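## Task

On the patch panel just under the switch whose ports have red covers, pull the cable out of port 16 (ports are counted 1 to 24 starting at the left) and hang its free plug in the nearest cable-manager ring on that port's left, resting up inside the manager. No cable may end up sharply kinked or twisted around another. Do not unseat any other plug; even a slight outward shift of one can count as failure. Do not let the freed plug swing far out from the rack, since that can end the scene. At the finish every cable must sit in each manager ring it passes through: if the other cable is out of a ring the task fails, and if the unplugged cable is out of one the result is worse. Anything held in place only by the gripper does not count. Release everything and pull the arms away at the end.

## Robot and tools

ROBOT. Two arms, left_arm (the robot's own left, on the +y side, base near (-0.048, +0.343, +1.023) m) and right_arm (-y side, base near (-0.048, -0.343, +1.023) m). Each has six joints (waist, shoulder, elbow, wrist pitch, wrist yaw, wrist roll) and a two-finger gripper. Joint ranges in rad: waist -2.880 to 2.880, shoulder 0.000 to 3.142, elbow 0.000 to 3.019, wrist pitch -1.693 to 1.571, wrist yaw -1.571 to 1.571, wrist roll -2.094 to 2.094. The fingers point along the gripper's +z axis and close along its y axis. The reported end_effector_position is the spot between the finger pads, roughly 1 cm short of the tips.

WORLD FRAME. Origin on the floor at the middle of the robot's foot; +x is the direction the robot faces, +z is up, +y toward left_arm. Image left/right is unrelated to arm names. Reported hand positions can be somewhat wrong, especially when reaching far.

execute_actions(actions). actions is a list of actions; each action is a table of at most 15 rows, one row per 1/30 s control step; if fewer rows are given, the final row is repeated to fill 15 steps (0.5 s per action). A row is one flat list covering both arms: 14 numbers in [-1, 1], namely dx, dy, dz, rx, ry, rz, opening for left_arm, then the same seven for right_arm. dx..rz are an offset, not a pose: they express where that gripper should be relative to its measured pose at the beginning of the action (for the first action of a call, the last pose any result reported), in the gripper's own axes. Every row is measured from that same starting pose, not chained. Scale: 1.0 equals 0.6 m for dx, dy, dz and 180 degrees for rotation; rx, ry, rz form a single rotation vector. opening is absolute: +1 fully open (0.094 m), -1 closed. Optionally append 12 stiffness scales in [0, 1] (left_arm's 6 joints then right_arm's 6, in Joint positions order), making 26 numbers; they multiply joint position gains and persist until changed. An empty list just returns the current state and images.

Per control step the commanded pose is limited to 70 mm and 16 degrees from the measured pose, so large offsets need several actions; after an action the arm only continues to its last clipped pose. Position wins over orientation if both cannot be met.

move(target, speed, blocking). target is one row like above (14 or 26 numbers, both arms), offsets in gripper axes from the pose in the latest result that shows one. Each gripper travels a straight line; both finish together, lasting 0.5 to 10 s (cut off at 10 s). speed is the top path speed in m/s, 0.002 to 0.5, default 0.25; rotation is capped at twice that in rad/s. Openings are sent at the start. Paths ignore obstacles and the other arm; faster contact hits harder and aiming past a contact presses harder. blocking=false returns after 0.5 s while motion continues; until a result shows it ended, execute_actions and further moves are refused, so call wait(0) or stop. The "move:" line reports the ending (done, off_target, moving, held, fault) and limits: paced means the sent pose was clipped; held means checks blocked steps, after which the arm can surge past the speed. Each gripper's distance from its target is also given.

wait(seconds): 0 to 10; the arms keep their last command, a running move continues. stop(): brakes a running move; needs room, more when fast; fingers keep moving. zoom_image(camera, region): camera is cam_head_left, cam_head_right, cam_left_wrist or cam_right_wrist (all 672x504); region [x0, y0, x1, y1] in pixels from the top-left, at most 504 by 504. read_manual(section): only "licences". finished_scene(scene): ends scene 1 or 2 permanently and reports success; replying without a tool call ends everything.

RESULTS. The state line gives each gripper's position (m) and quat_wxyz in the world frame. Hand target lines show where each controller is heading. Action calls add step readings of end_effector_position; HELD marks steps where an arm's command was held back. A pose unreachable line means the clearance check altered or blocked that arm. grip_measured is finger opening on the command scale (last Joint positions number is the opening in metres; each gripper may read about 1 mm off). Torques are raw drive outputs with offsets and noise. MOTOR HOT appears from 85 C; at 100 C an OVER-TEMPERATURE FAULT drops that arm. FAULT lines mark stops.

PRACTICE. Arms usually settle a centimetre or more low; repeated zero offsets let them sink. To hold an arm still, send the offset back to its desired pose in the first call of a reply and zeros after, raising the aim if it still sags. The robot keeps executing its last command while you think. To grip, command an opening about 0.03 below grip_measured; less for a lighter hold. Finger force tops out near 50 to 62 N per pad, less on very thin parts. Camera calibrations (K, distortion, T_world_to_cam) are listed per camera and may be off by a few degrees and millimetres.

AVOID. Arms touching or pushing each other, dropping or slamming things, hard pushes, tugging neighbouring plugs, letting the freed plug swing out, and leaving the plug held only by the gripper. Open and retreat at the end.

Each tool is called in YAML: its name, and indented under it one key for each argument.

## Session

execute_actions:
  actions: []

Scene clock: 0.00 s.
left_arm: end_effector_position=(+0.5573, +0.3363, +1.1905) grip_measured=+1.000 end_effector_quat_wxyz=(+0.273, +0.007, +0.962, -0.004) | right_arm: end_effector_position=(+0.5490, -0.3383, +1.1821) grip_measured=+1.000 end_effector_quat_wxyz=(+0.260, -0.013, +0.965, -0.006)
Joint positions: left_arm=[ 0.517  1.561  1.28  -0.678 -0.107  0.005  0.094] | right_arm=[-0.514  1.559  1.264 -0.691  0.125 -0.015  0.094]
Joint velocities: left_arm=[-0.015  0.005 -0.002  0.012 -0.051  0.022  0.   ] | right_arm=[ 0.005 -0.015 -0.002  0.007  0.007 -0.081  0.   ]
Joint torques (N m, as the arm reports them, + toward a larger angle): no reading
Hand target (left_arm): +0.565, +0.337, +1.198; +0.282, +0.006, +0.959, -0.004
Hand target (right_arm): +0.557, -0.339, +1.189; +0.269, -0.011, +0.963, -0.006
Joint stiffness scale: left_arm=[1. 1. 1. 1. 1. 1.] | right_arm=[1. 1. 1. 1. 1. 1.]

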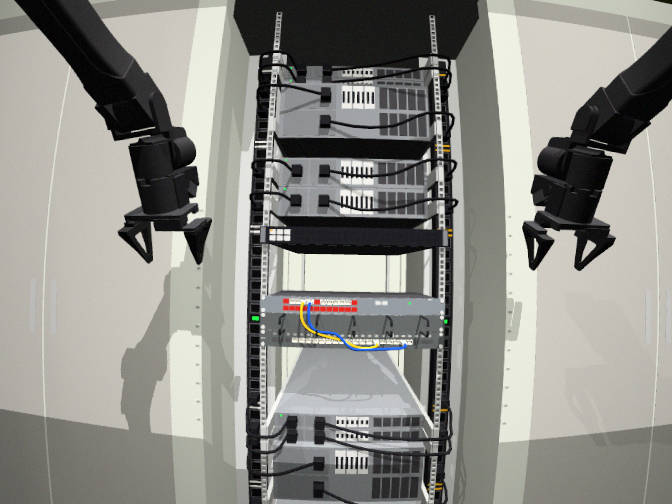

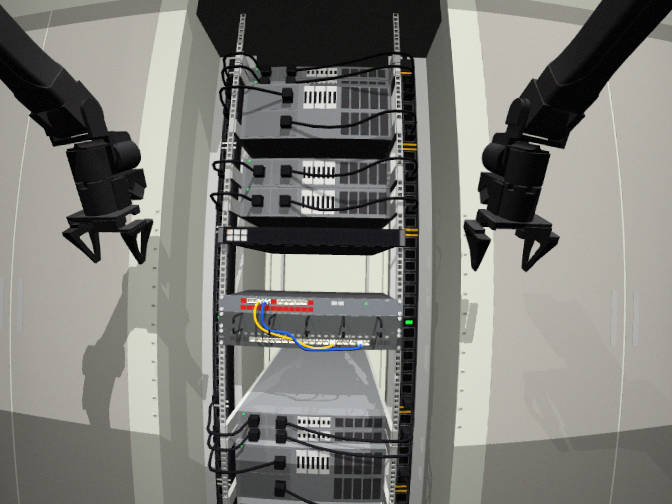

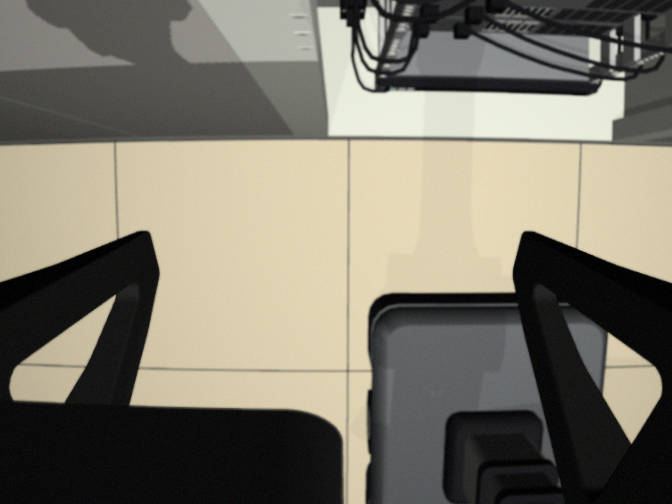

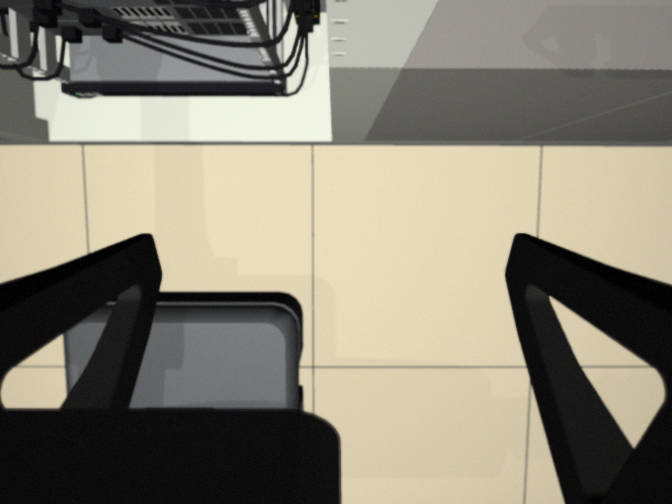

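zoom_image:
  camera: "cam_head_left"
  region: [255, 280, 455, 365]

zoom_image:
  camera: "cam_head_right"
  region: [215, 280, 415, 365]

Region (255, 280, 455, 365) of cam_head_left's 672x504 image, scaled by 2.520, with more detail than that image has; it fills the top 214 rows of this view, and the rest is white.

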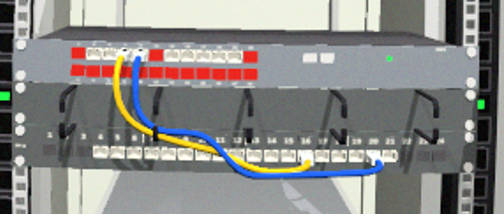

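Region (215, 280, 415, 365) of cam_head_right's 672x504 image, scaled by 2.520, with more detail than that image has; it fills the top 214 rows of this view, and the rest is white.

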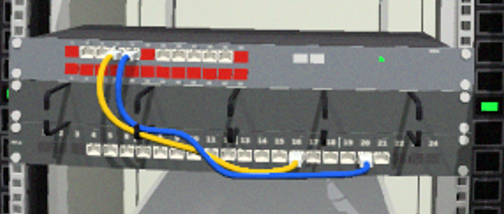

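move:
  target: [0,0,0,0,0,0,1,-0.02,0.45,0.397,0,-0.333,0,0]
  speed: 0.35

Scene clock: 3.33 s.
left_arm: end_effector_position=(+0.5573, +0.3363, +1.1905) grip_measured=+1.000 end_effector_quat_wxyz=(+0.273, +0.007, +0.962, -0.004) | right_arm: end_effector_position=(+0.6684, -0.0745, +0.9719) grip_measured=+0.002 end_effector_quat_wxyz=(+0.693, -0.007, +0.721, -0.006)
Joint positions: left_arm=[ 0.517  1.561  1.28  -0.678 -0.107  0.005  0.094] | right_arm=[-0.137  2.491  1.379  1.137  0.45  -0.122  0.047]
Joint velocities: left_arm=[-0.015 -0.015 -0.007 -0.007 -0.037 -0.066  0.   ] | right_arm=[ 0.005 -0.015  0.007  0.002 -0.037 -0.037  0.001]
Joint torques (N m, as the arm reports them, + toward a larger angle): left_arm=[ -2.56 -17.34   9.13   1.12   0.1   -0.01] | right_arm=[  2.24 -18.96   8.96   2.51   0.15  -0.06]
Hand target (left_arm): +0.557, +0.336, +1.190; +0.273, +0.007, +0.962, -0.004
Hand target (right_arm): +0.677, -0.068, +0.985; +0.707, -0.005, +0.707, -0.005
Off the commanded pose (left_arm): 0.000 m, 0 deg.
Off the commanded pose (right_arm): 0.009 m, 3 deg.
Joint stiffness scale: left_arm=[1. 1. 1. 1. 1. 1.] | right_arm=[1. 1. 1. 1. 1. 1.]
move: off_target (right_arm)
camera_calibration (this result's frames):
cam_right_wrist: T_world_to_cam=[[-0.0121793, -0.999763, 0.0180187, -0.0853685], [-0.611234, -0.00681758, -0.79142, 1.18059], [0.791356, -0.0206527, -0.611007, 0.18858], [0, 0, 0, 1]] pos_world=[0.571345, -0.0734049, 1.05111]

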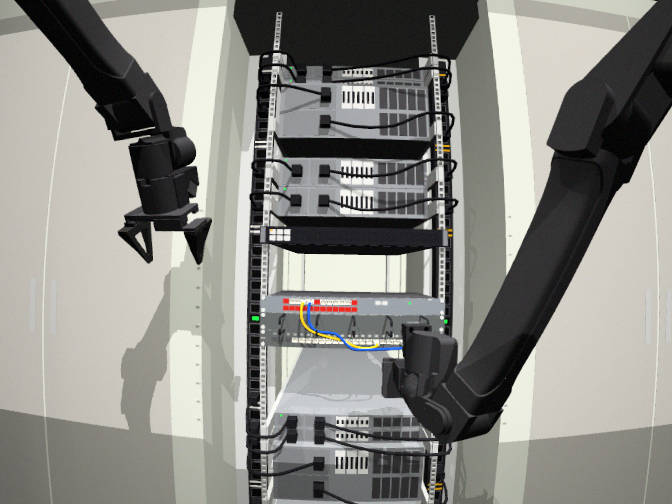

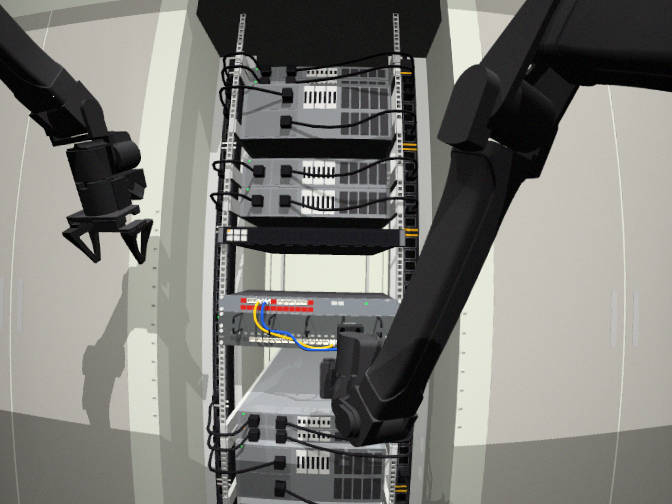

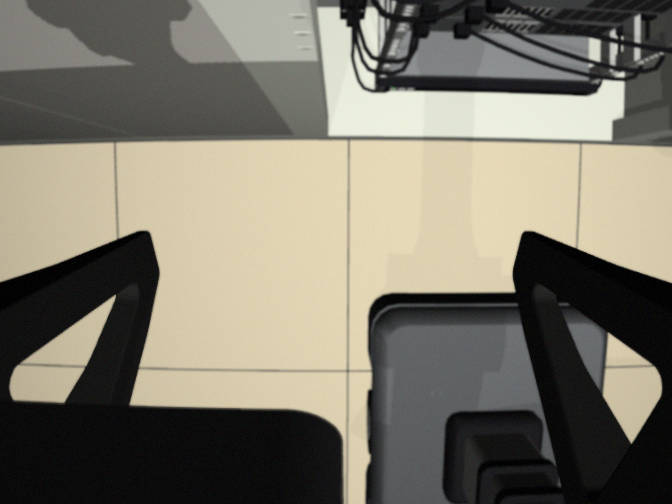

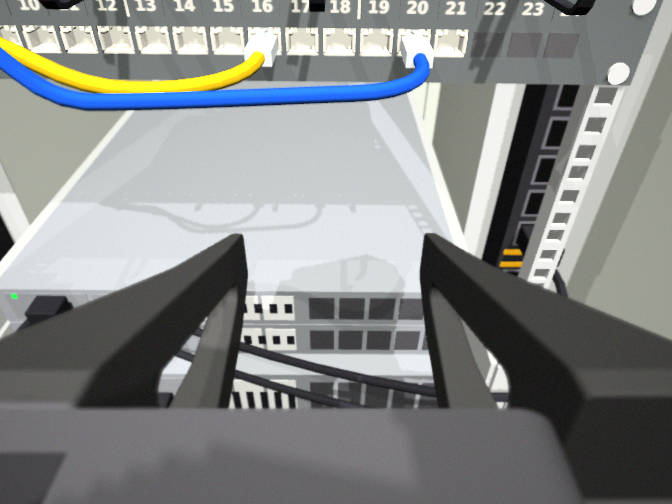

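move:
  target: [0,0,0,0,0,0,1,-0.13,0.07,0.0,0,-0.02,0,0]

Scene clock: 5.23 s.
left_arm: end_effector_position=(+0.5573, +0.3363, +1.1905) grip_measured=+1.000 end_effector_quat_wxyz=(+0.273, +0.007, +0.962, -0.004) | right_arm: end_effector_position=(+0.6669, -0.0350, +1.0570) grip_measured=+0.002 end_effector_quat_wxyz=(+0.718, -0.001, +0.696, +0.003)
Joint positions: left_arm=[ 0.517  1.561  1.28  -0.678 -0.107  0.005  0.094] | right_arm=[-0.066  2.37   1.379  1.097  0.509 -0.142  0.047]
Joint velocities: left_arm=[-0.005 -0.005  0.012 -0.012 -0.007 -0.007  0.   ] | right_arm=[ 0.005 -0.015 -0.002 -0.007  0.022  0.037  0.   ]
Joint torques (N m, as the arm reports them, + toward a larger angle): left_arm=[ -2.45 -17.36   9.15   1.16   0.11  -0.01] | right_arm=[  1.29 -17.9    8.78   1.36   0.12  -0.13]
Hand target (left_arm): +0.557, +0.336, +1.190; +0.273, +0.007, +0.962, -0.004
Hand target (right_arm): +0.670, -0.033, +1.049; +0.715, -0.007, +0.699, -0.005
Off the commanded pose (left_arm): 0.000 m, 0 deg.
Off the commanded pose (right_arm): 0.010 m, 1 deg.
Joint stiffness scale: left_arm=[1. 1. 1. 1. 1. 1.] | right_arm=[1. 1. 1. 1. 1. 1.]
move: done
camera_calibration (this result's frames):
cam_right_wrist: T_world_to_cam=[[-0.00982999, -0.999944, -0.00395064, -0.0257003], [-0.553739, 0.00873322, -0.832644, 1.25303], [0.832632, -0.00599726, -0.553794, 0.155151], [0, 0, 0, 1]] pos_world=[0.564415, -0.0357114, 1.12915]

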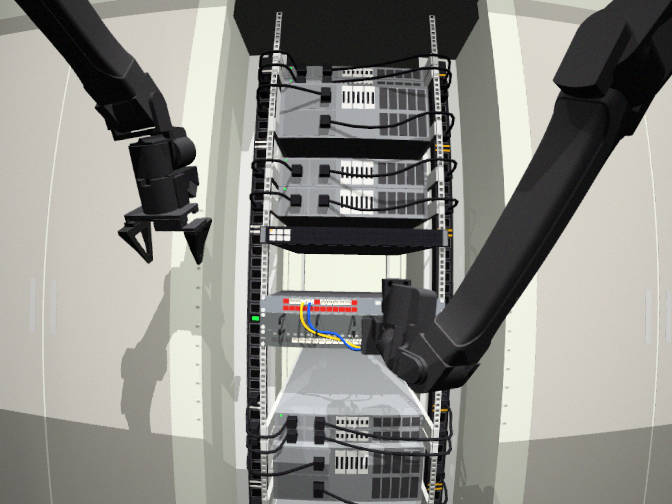

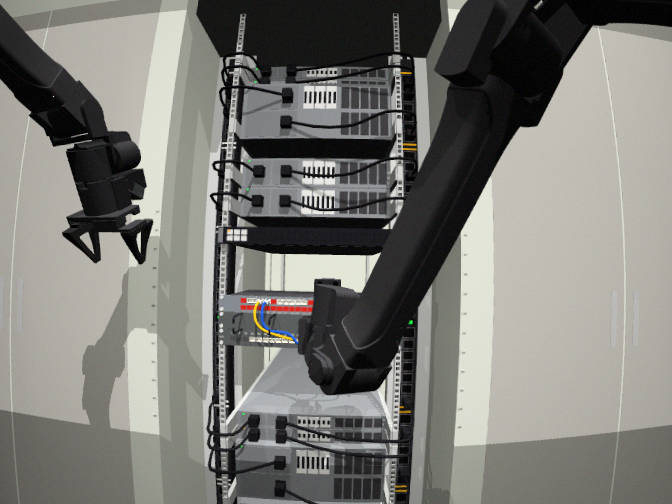

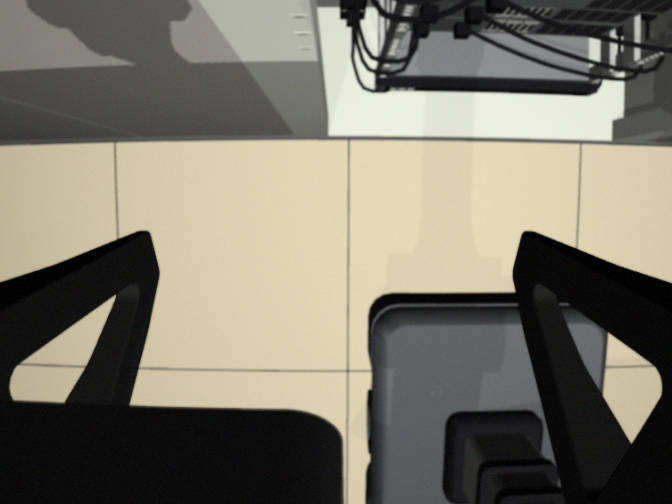

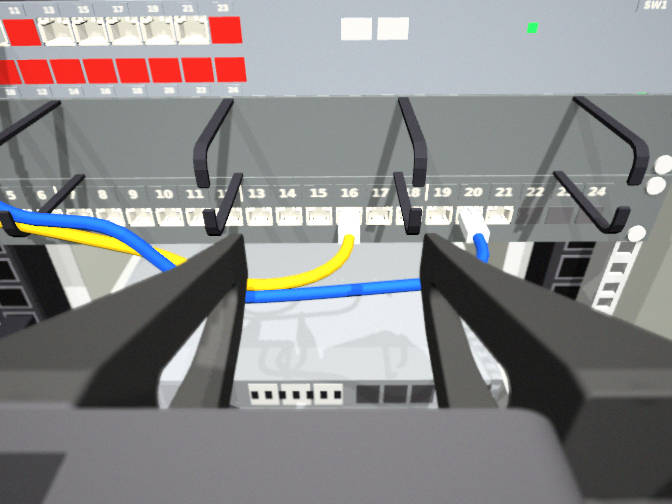

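zoom_image:
  camera: "cam_right_wrist"
  region: [290, 180, 410, 270]

Region (290, 180, 410, 270) of cam_right_wrist's 672x504 image, scaled by 4.200, with more detail than that image has; it fills the top 378 rows of this view, and the rest is white.

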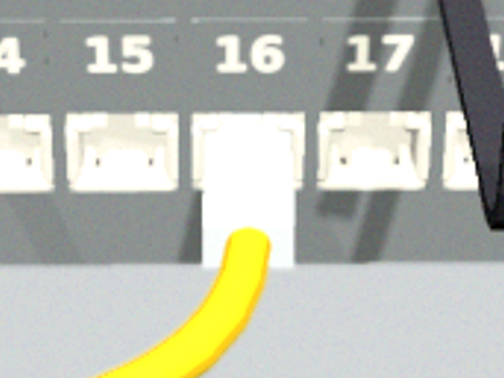

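move:
  target: [0,0,0,0,0,0,1,0.07,-0.015,0.155,0,0.205,0,-0.45]
  speed: 0.15

Scene clock: 10.20 s.
left_arm: end_effector_position=(+0.5573, +0.3363, +1.1905) grip_measured=+1.000 end_effector_quat_wxyz=(+0.273, +0.007, +0.962, -0.004) | right_arm: end_effector_position=(+0.7443, -0.0340, +1.0208) grip_measured=-0.448 end_effector_quat_wxyz=(+0.460, -0.023, +0.888, +0.001)
Joint positions: left_arm=[ 0.517  1.561  1.28  -0.678 -0.107  0.005  0.094] | right_arm=[-0.134  2.341  1.778 -0.047  0.41   0.137  0.026]
Joint velocities: left_arm=[-0.015 -0.024  0.002 -0.007  0.022  0.007  0.   ] | right_arm=[-0.005 -0.005 -0.012 -0.012 -0.11  -0.007 -0.001]
Joint torques (N m, as the arm reports them, + toward a larger angle): left_arm=[ -2.26 -17.47   9.1    1.18   0.1   -0.02] | right_arm=[  0.55 -19.96  14.3    1.35   0.02   0.15]
Hand target (left_arm): +0.557, +0.336, +1.190; +0.273, +0.007, +0.962, -0.004
Hand target (right_arm): +0.760, -0.042, +1.019; +0.463, -0.008, +0.886, +0.003
Off the commanded pose (left_arm): 0.000 m, 0 deg.
Off the commanded pose (right_arm): 0.020 m, 2 deg.
Joint stiffness scale: left_arm=[1. 1. 1. 1. 1. 1.] | right_arm=[1. 1. 1. 1. 1. 1.]
move: off_target (right_arm)
camera_calibration (this result's frames):
cam_right_wrist: T_world_to_cam=[[0.0294987, -0.99919, 0.0273785, -0.0853505], [-0.942927, -0.0369059, -0.330949, 1.04172], [0.331691, -0.0160534, -0.943251, 0.840645], [0, 0, 0, 1]] pos_world=[0.705948, -0.0333405, 1.14003]

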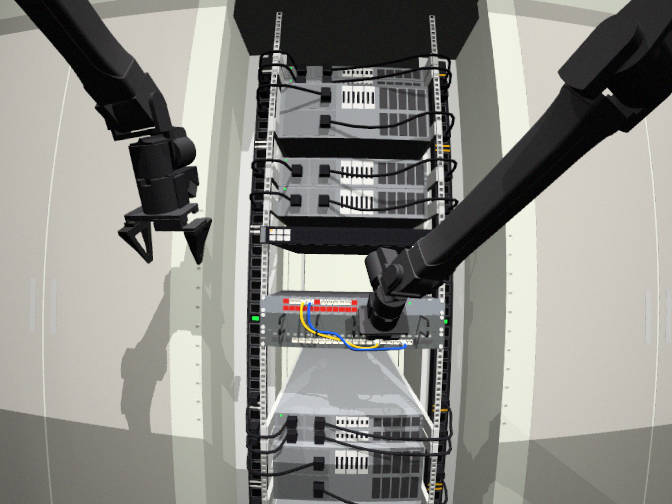

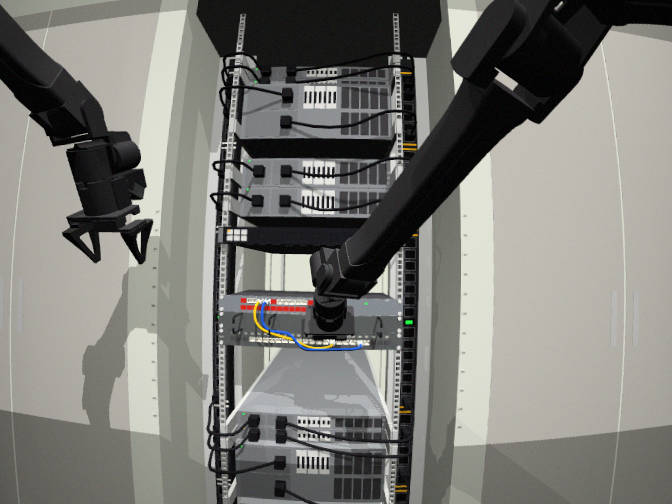

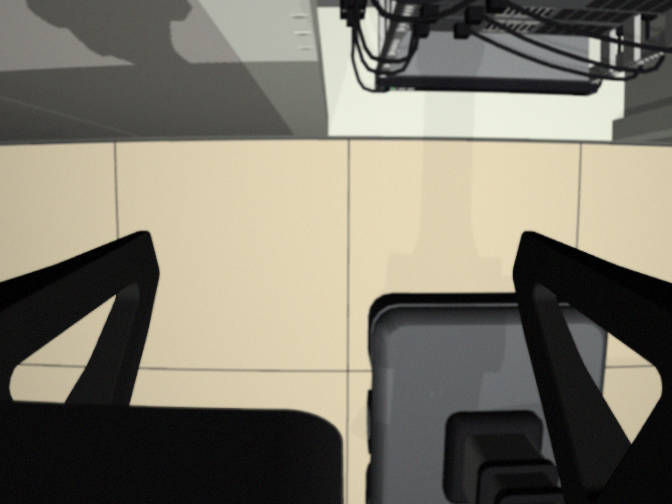

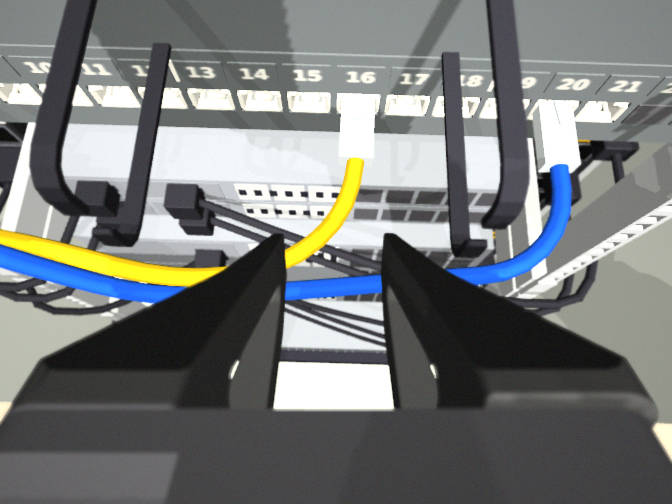

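move:
  target: [0,0,0,0,0,0,1,-0.021,-0.022,0.087,0,0,0,-0.57]
  speed: 0.05

zoom_image:
  camera: "cam_right_wrist"
  region: [240, 80, 440, 280]

Scene clock: 12.43 s.
left_arm: end_effector_position=(+0.5573, +0.3363, +1.1905) grip_measured=+1.000 end_effector_quat_wxyz=(+0.273, +0.007, +0.962, -0.004) | right_arm: end_effector_position=(+0.7758, -0.0325, +1.0056) grip_measured=-0.569 end_effector_quat_wxyz=(+0.457, -0.027, +0.889, +0.007)
Joint positions: left_arm=[ 0.517  1.561  1.28  -0.678 -0.107  0.005  0.094] | right_arm=[-0.156  2.431  1.919 -0.098  0.376  0.124  0.02 ]
Joint velocities: left_arm=[ 0.005 -0.015  0.002  0.002  0.022 -0.007  0.   ] | right_arm=[ 0.005  0.005 -0.012  0.007  0.007 -0.125 -0.001]
Joint torques (N m, as the arm reports them, + toward a larger angle): left_arm=[ -2.24 -17.36   9.12   1.16   0.12  -0.02] | right_arm=[  0.05 -20.52  15.06   1.28   0.05  -0.14]
Hand target (left_arm): +0.557, +0.336, +1.190; +0.273, +0.007, +0.962, -0.004
Hand target (right_arm): +0.793, -0.046, +1.001; +0.460, -0.023, +0.888, +0.001
Off the commanded pose (left_arm): 0.000 m, 0 deg.
Off the commanded pose (right_arm): 0.023 m, 1 deg.
Joint stiffness scale: left_arm=[1. 1. 1. 1. 1. 1.] | right_arm=[1. 1. 1. 1. 1. 1.]
move: off_target (right_arm)
camera_calibration (this result's frames):
cam_right_wrist: T_world_to_cam=[[0.0422225, -0.998925, 0.0191594, -0.0859459], [-0.94462, -0.0461588, -0.324903, 1.06136], [0.325438, -0.00438017, -0.945553, 0.823499], [0, 0, 0, 1]] pos_world=[0.738212, -0.0332553, 1.12515]

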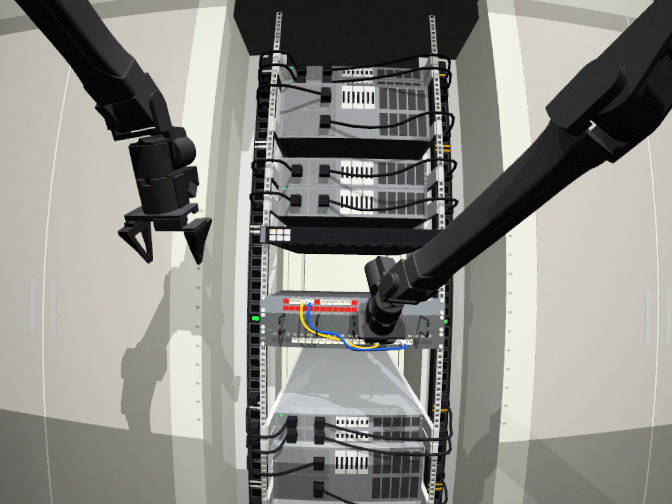

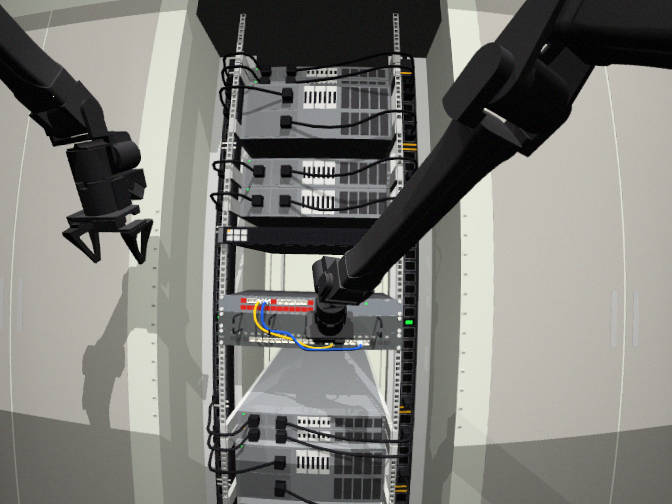

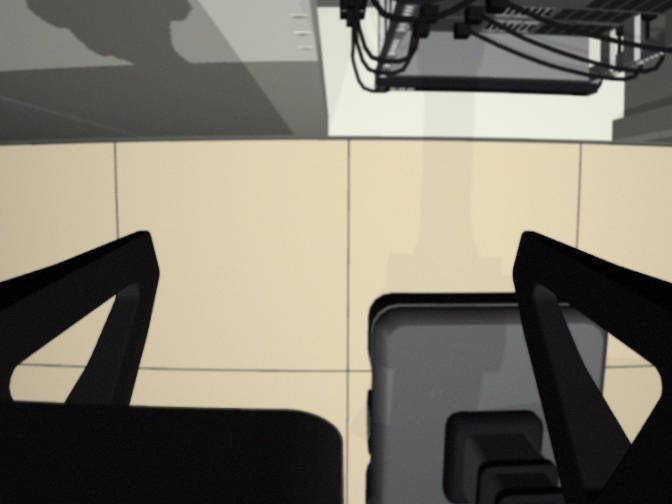

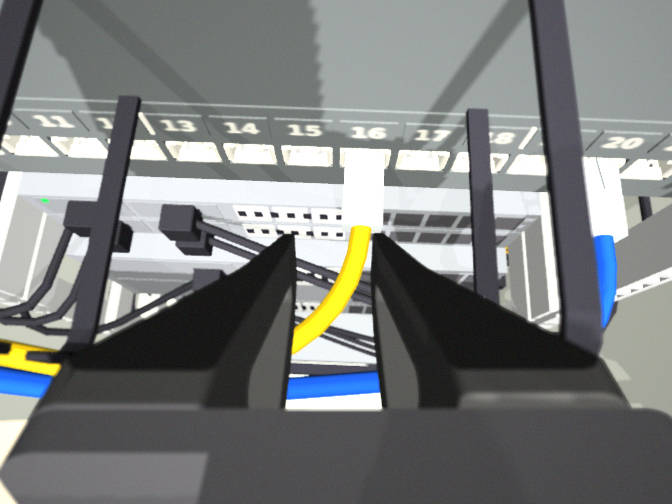

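Region (240, 80, 440, 280) of cam_right_wrist's 672x504 image, scaled by 2.520, with more detail than that image has.

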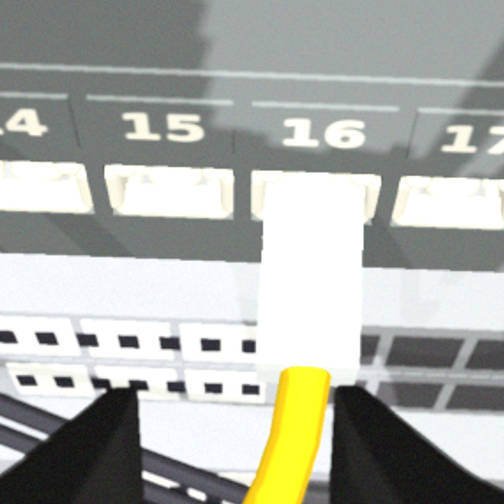

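move:
  target: [0,0,0,0,0,0,1,-0.016,-0.04,0.024,0,0,0,-0.57]
  speed: 0.05

Scene clock: 13.53 s.
left_arm: end_effector_position=(+0.5573, +0.3363, +1.1905) grip_measured=+1.000 end_effector_quat_wxyz=(+0.273, +0.007, +0.962, -0.004) | right_arm: end_effector_position=(+0.7764, -0.0311, +1.0047) grip_measured=-0.569 end_effector_quat_wxyz=(+0.455, -0.035, +0.890, +0.017)
Joint positions: left_arm=[ 0.517  1.561  1.28  -0.678 -0.107  0.005  0.094] | right_arm=[-0.16   2.431  1.919 -0.098  0.348  0.115  0.02 ]
Joint velocities: left_arm=[-0.015  0.015 -0.007  0.012 -0.037 -0.051  0.   ] | right_arm=[-0.015 -0.005 -0.017 -0.007 -0.081 -0.022  0.001]
Joint torques (N m, as the arm reports them, + toward a larger angle): left_arm=[ -2.33 -17.3    9.09   1.16   0.11  -0.01] | right_arm=[ -0.75 -22.1   12.91   1.38   0.08  -0.1 ]
Hand target (left_arm): +0.557, +0.336, +1.190; +0.273, +0.007, +0.962, -0.004
Hand target (right_arm): +0.793, -0.056, +1.005; +0.457, -0.027, +0.889, +0.007
Off the commanded pose (left_arm): 0.000 m, 0 deg.
Off the commanded pose (right_arm): 0.030 m, 1 deg.
Joint stiffness scale: left_arm=[1. 1. 1. 1. 1. 1.] | right_arm=[1. 1. 1. 1. 1. 1.]
move: off_target (right_arm)
camera_calibration (this result's frames):
cam_right_wrist: T_world_to_cam=[[0.0664587, -0.997736, 0.0102716, -0.0944004], [-0.944744, -0.066234, -0.321049, 1.05732], [0.321002, 0.0116324, -0.947007, 0.827842], [0, 0, 0, 1]] pos_world=[0.739428, -0.0337862, 1.12439]

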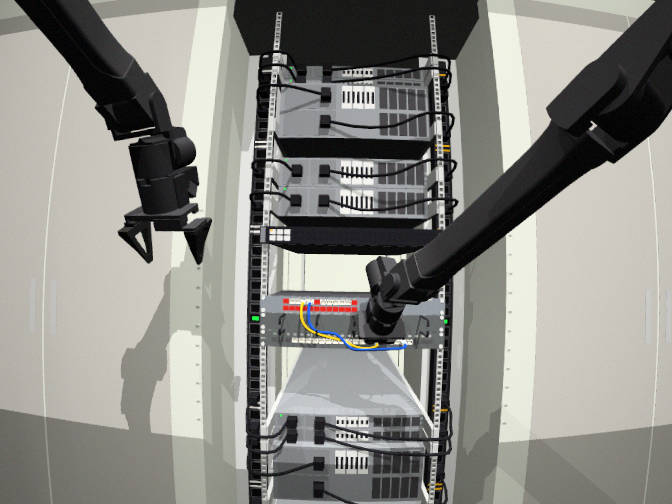

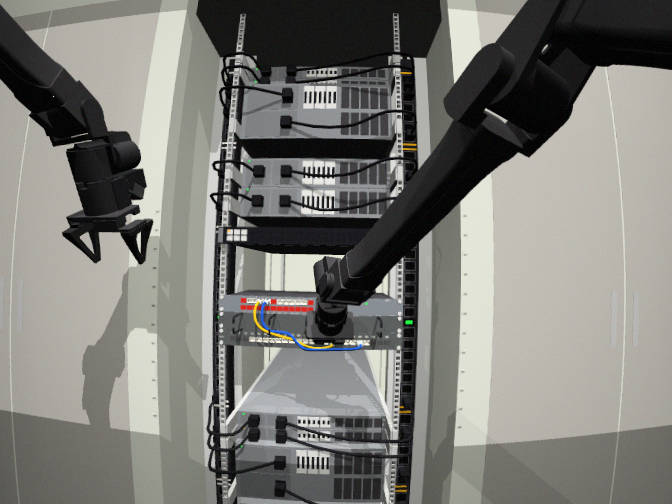

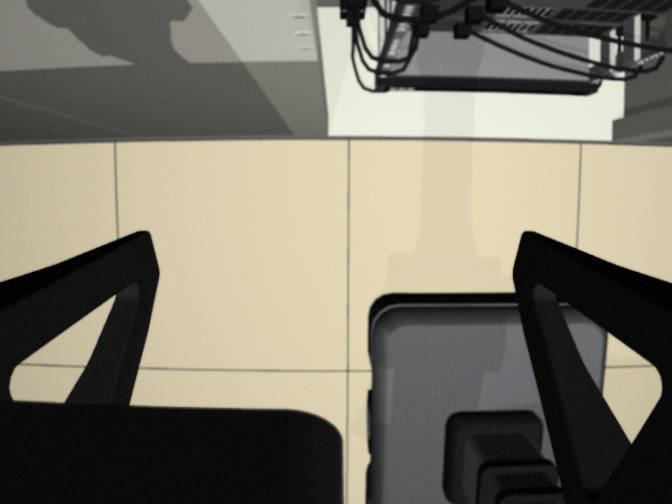

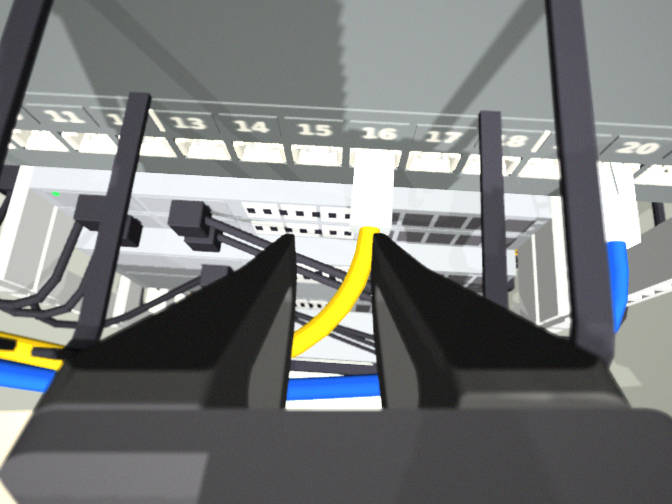

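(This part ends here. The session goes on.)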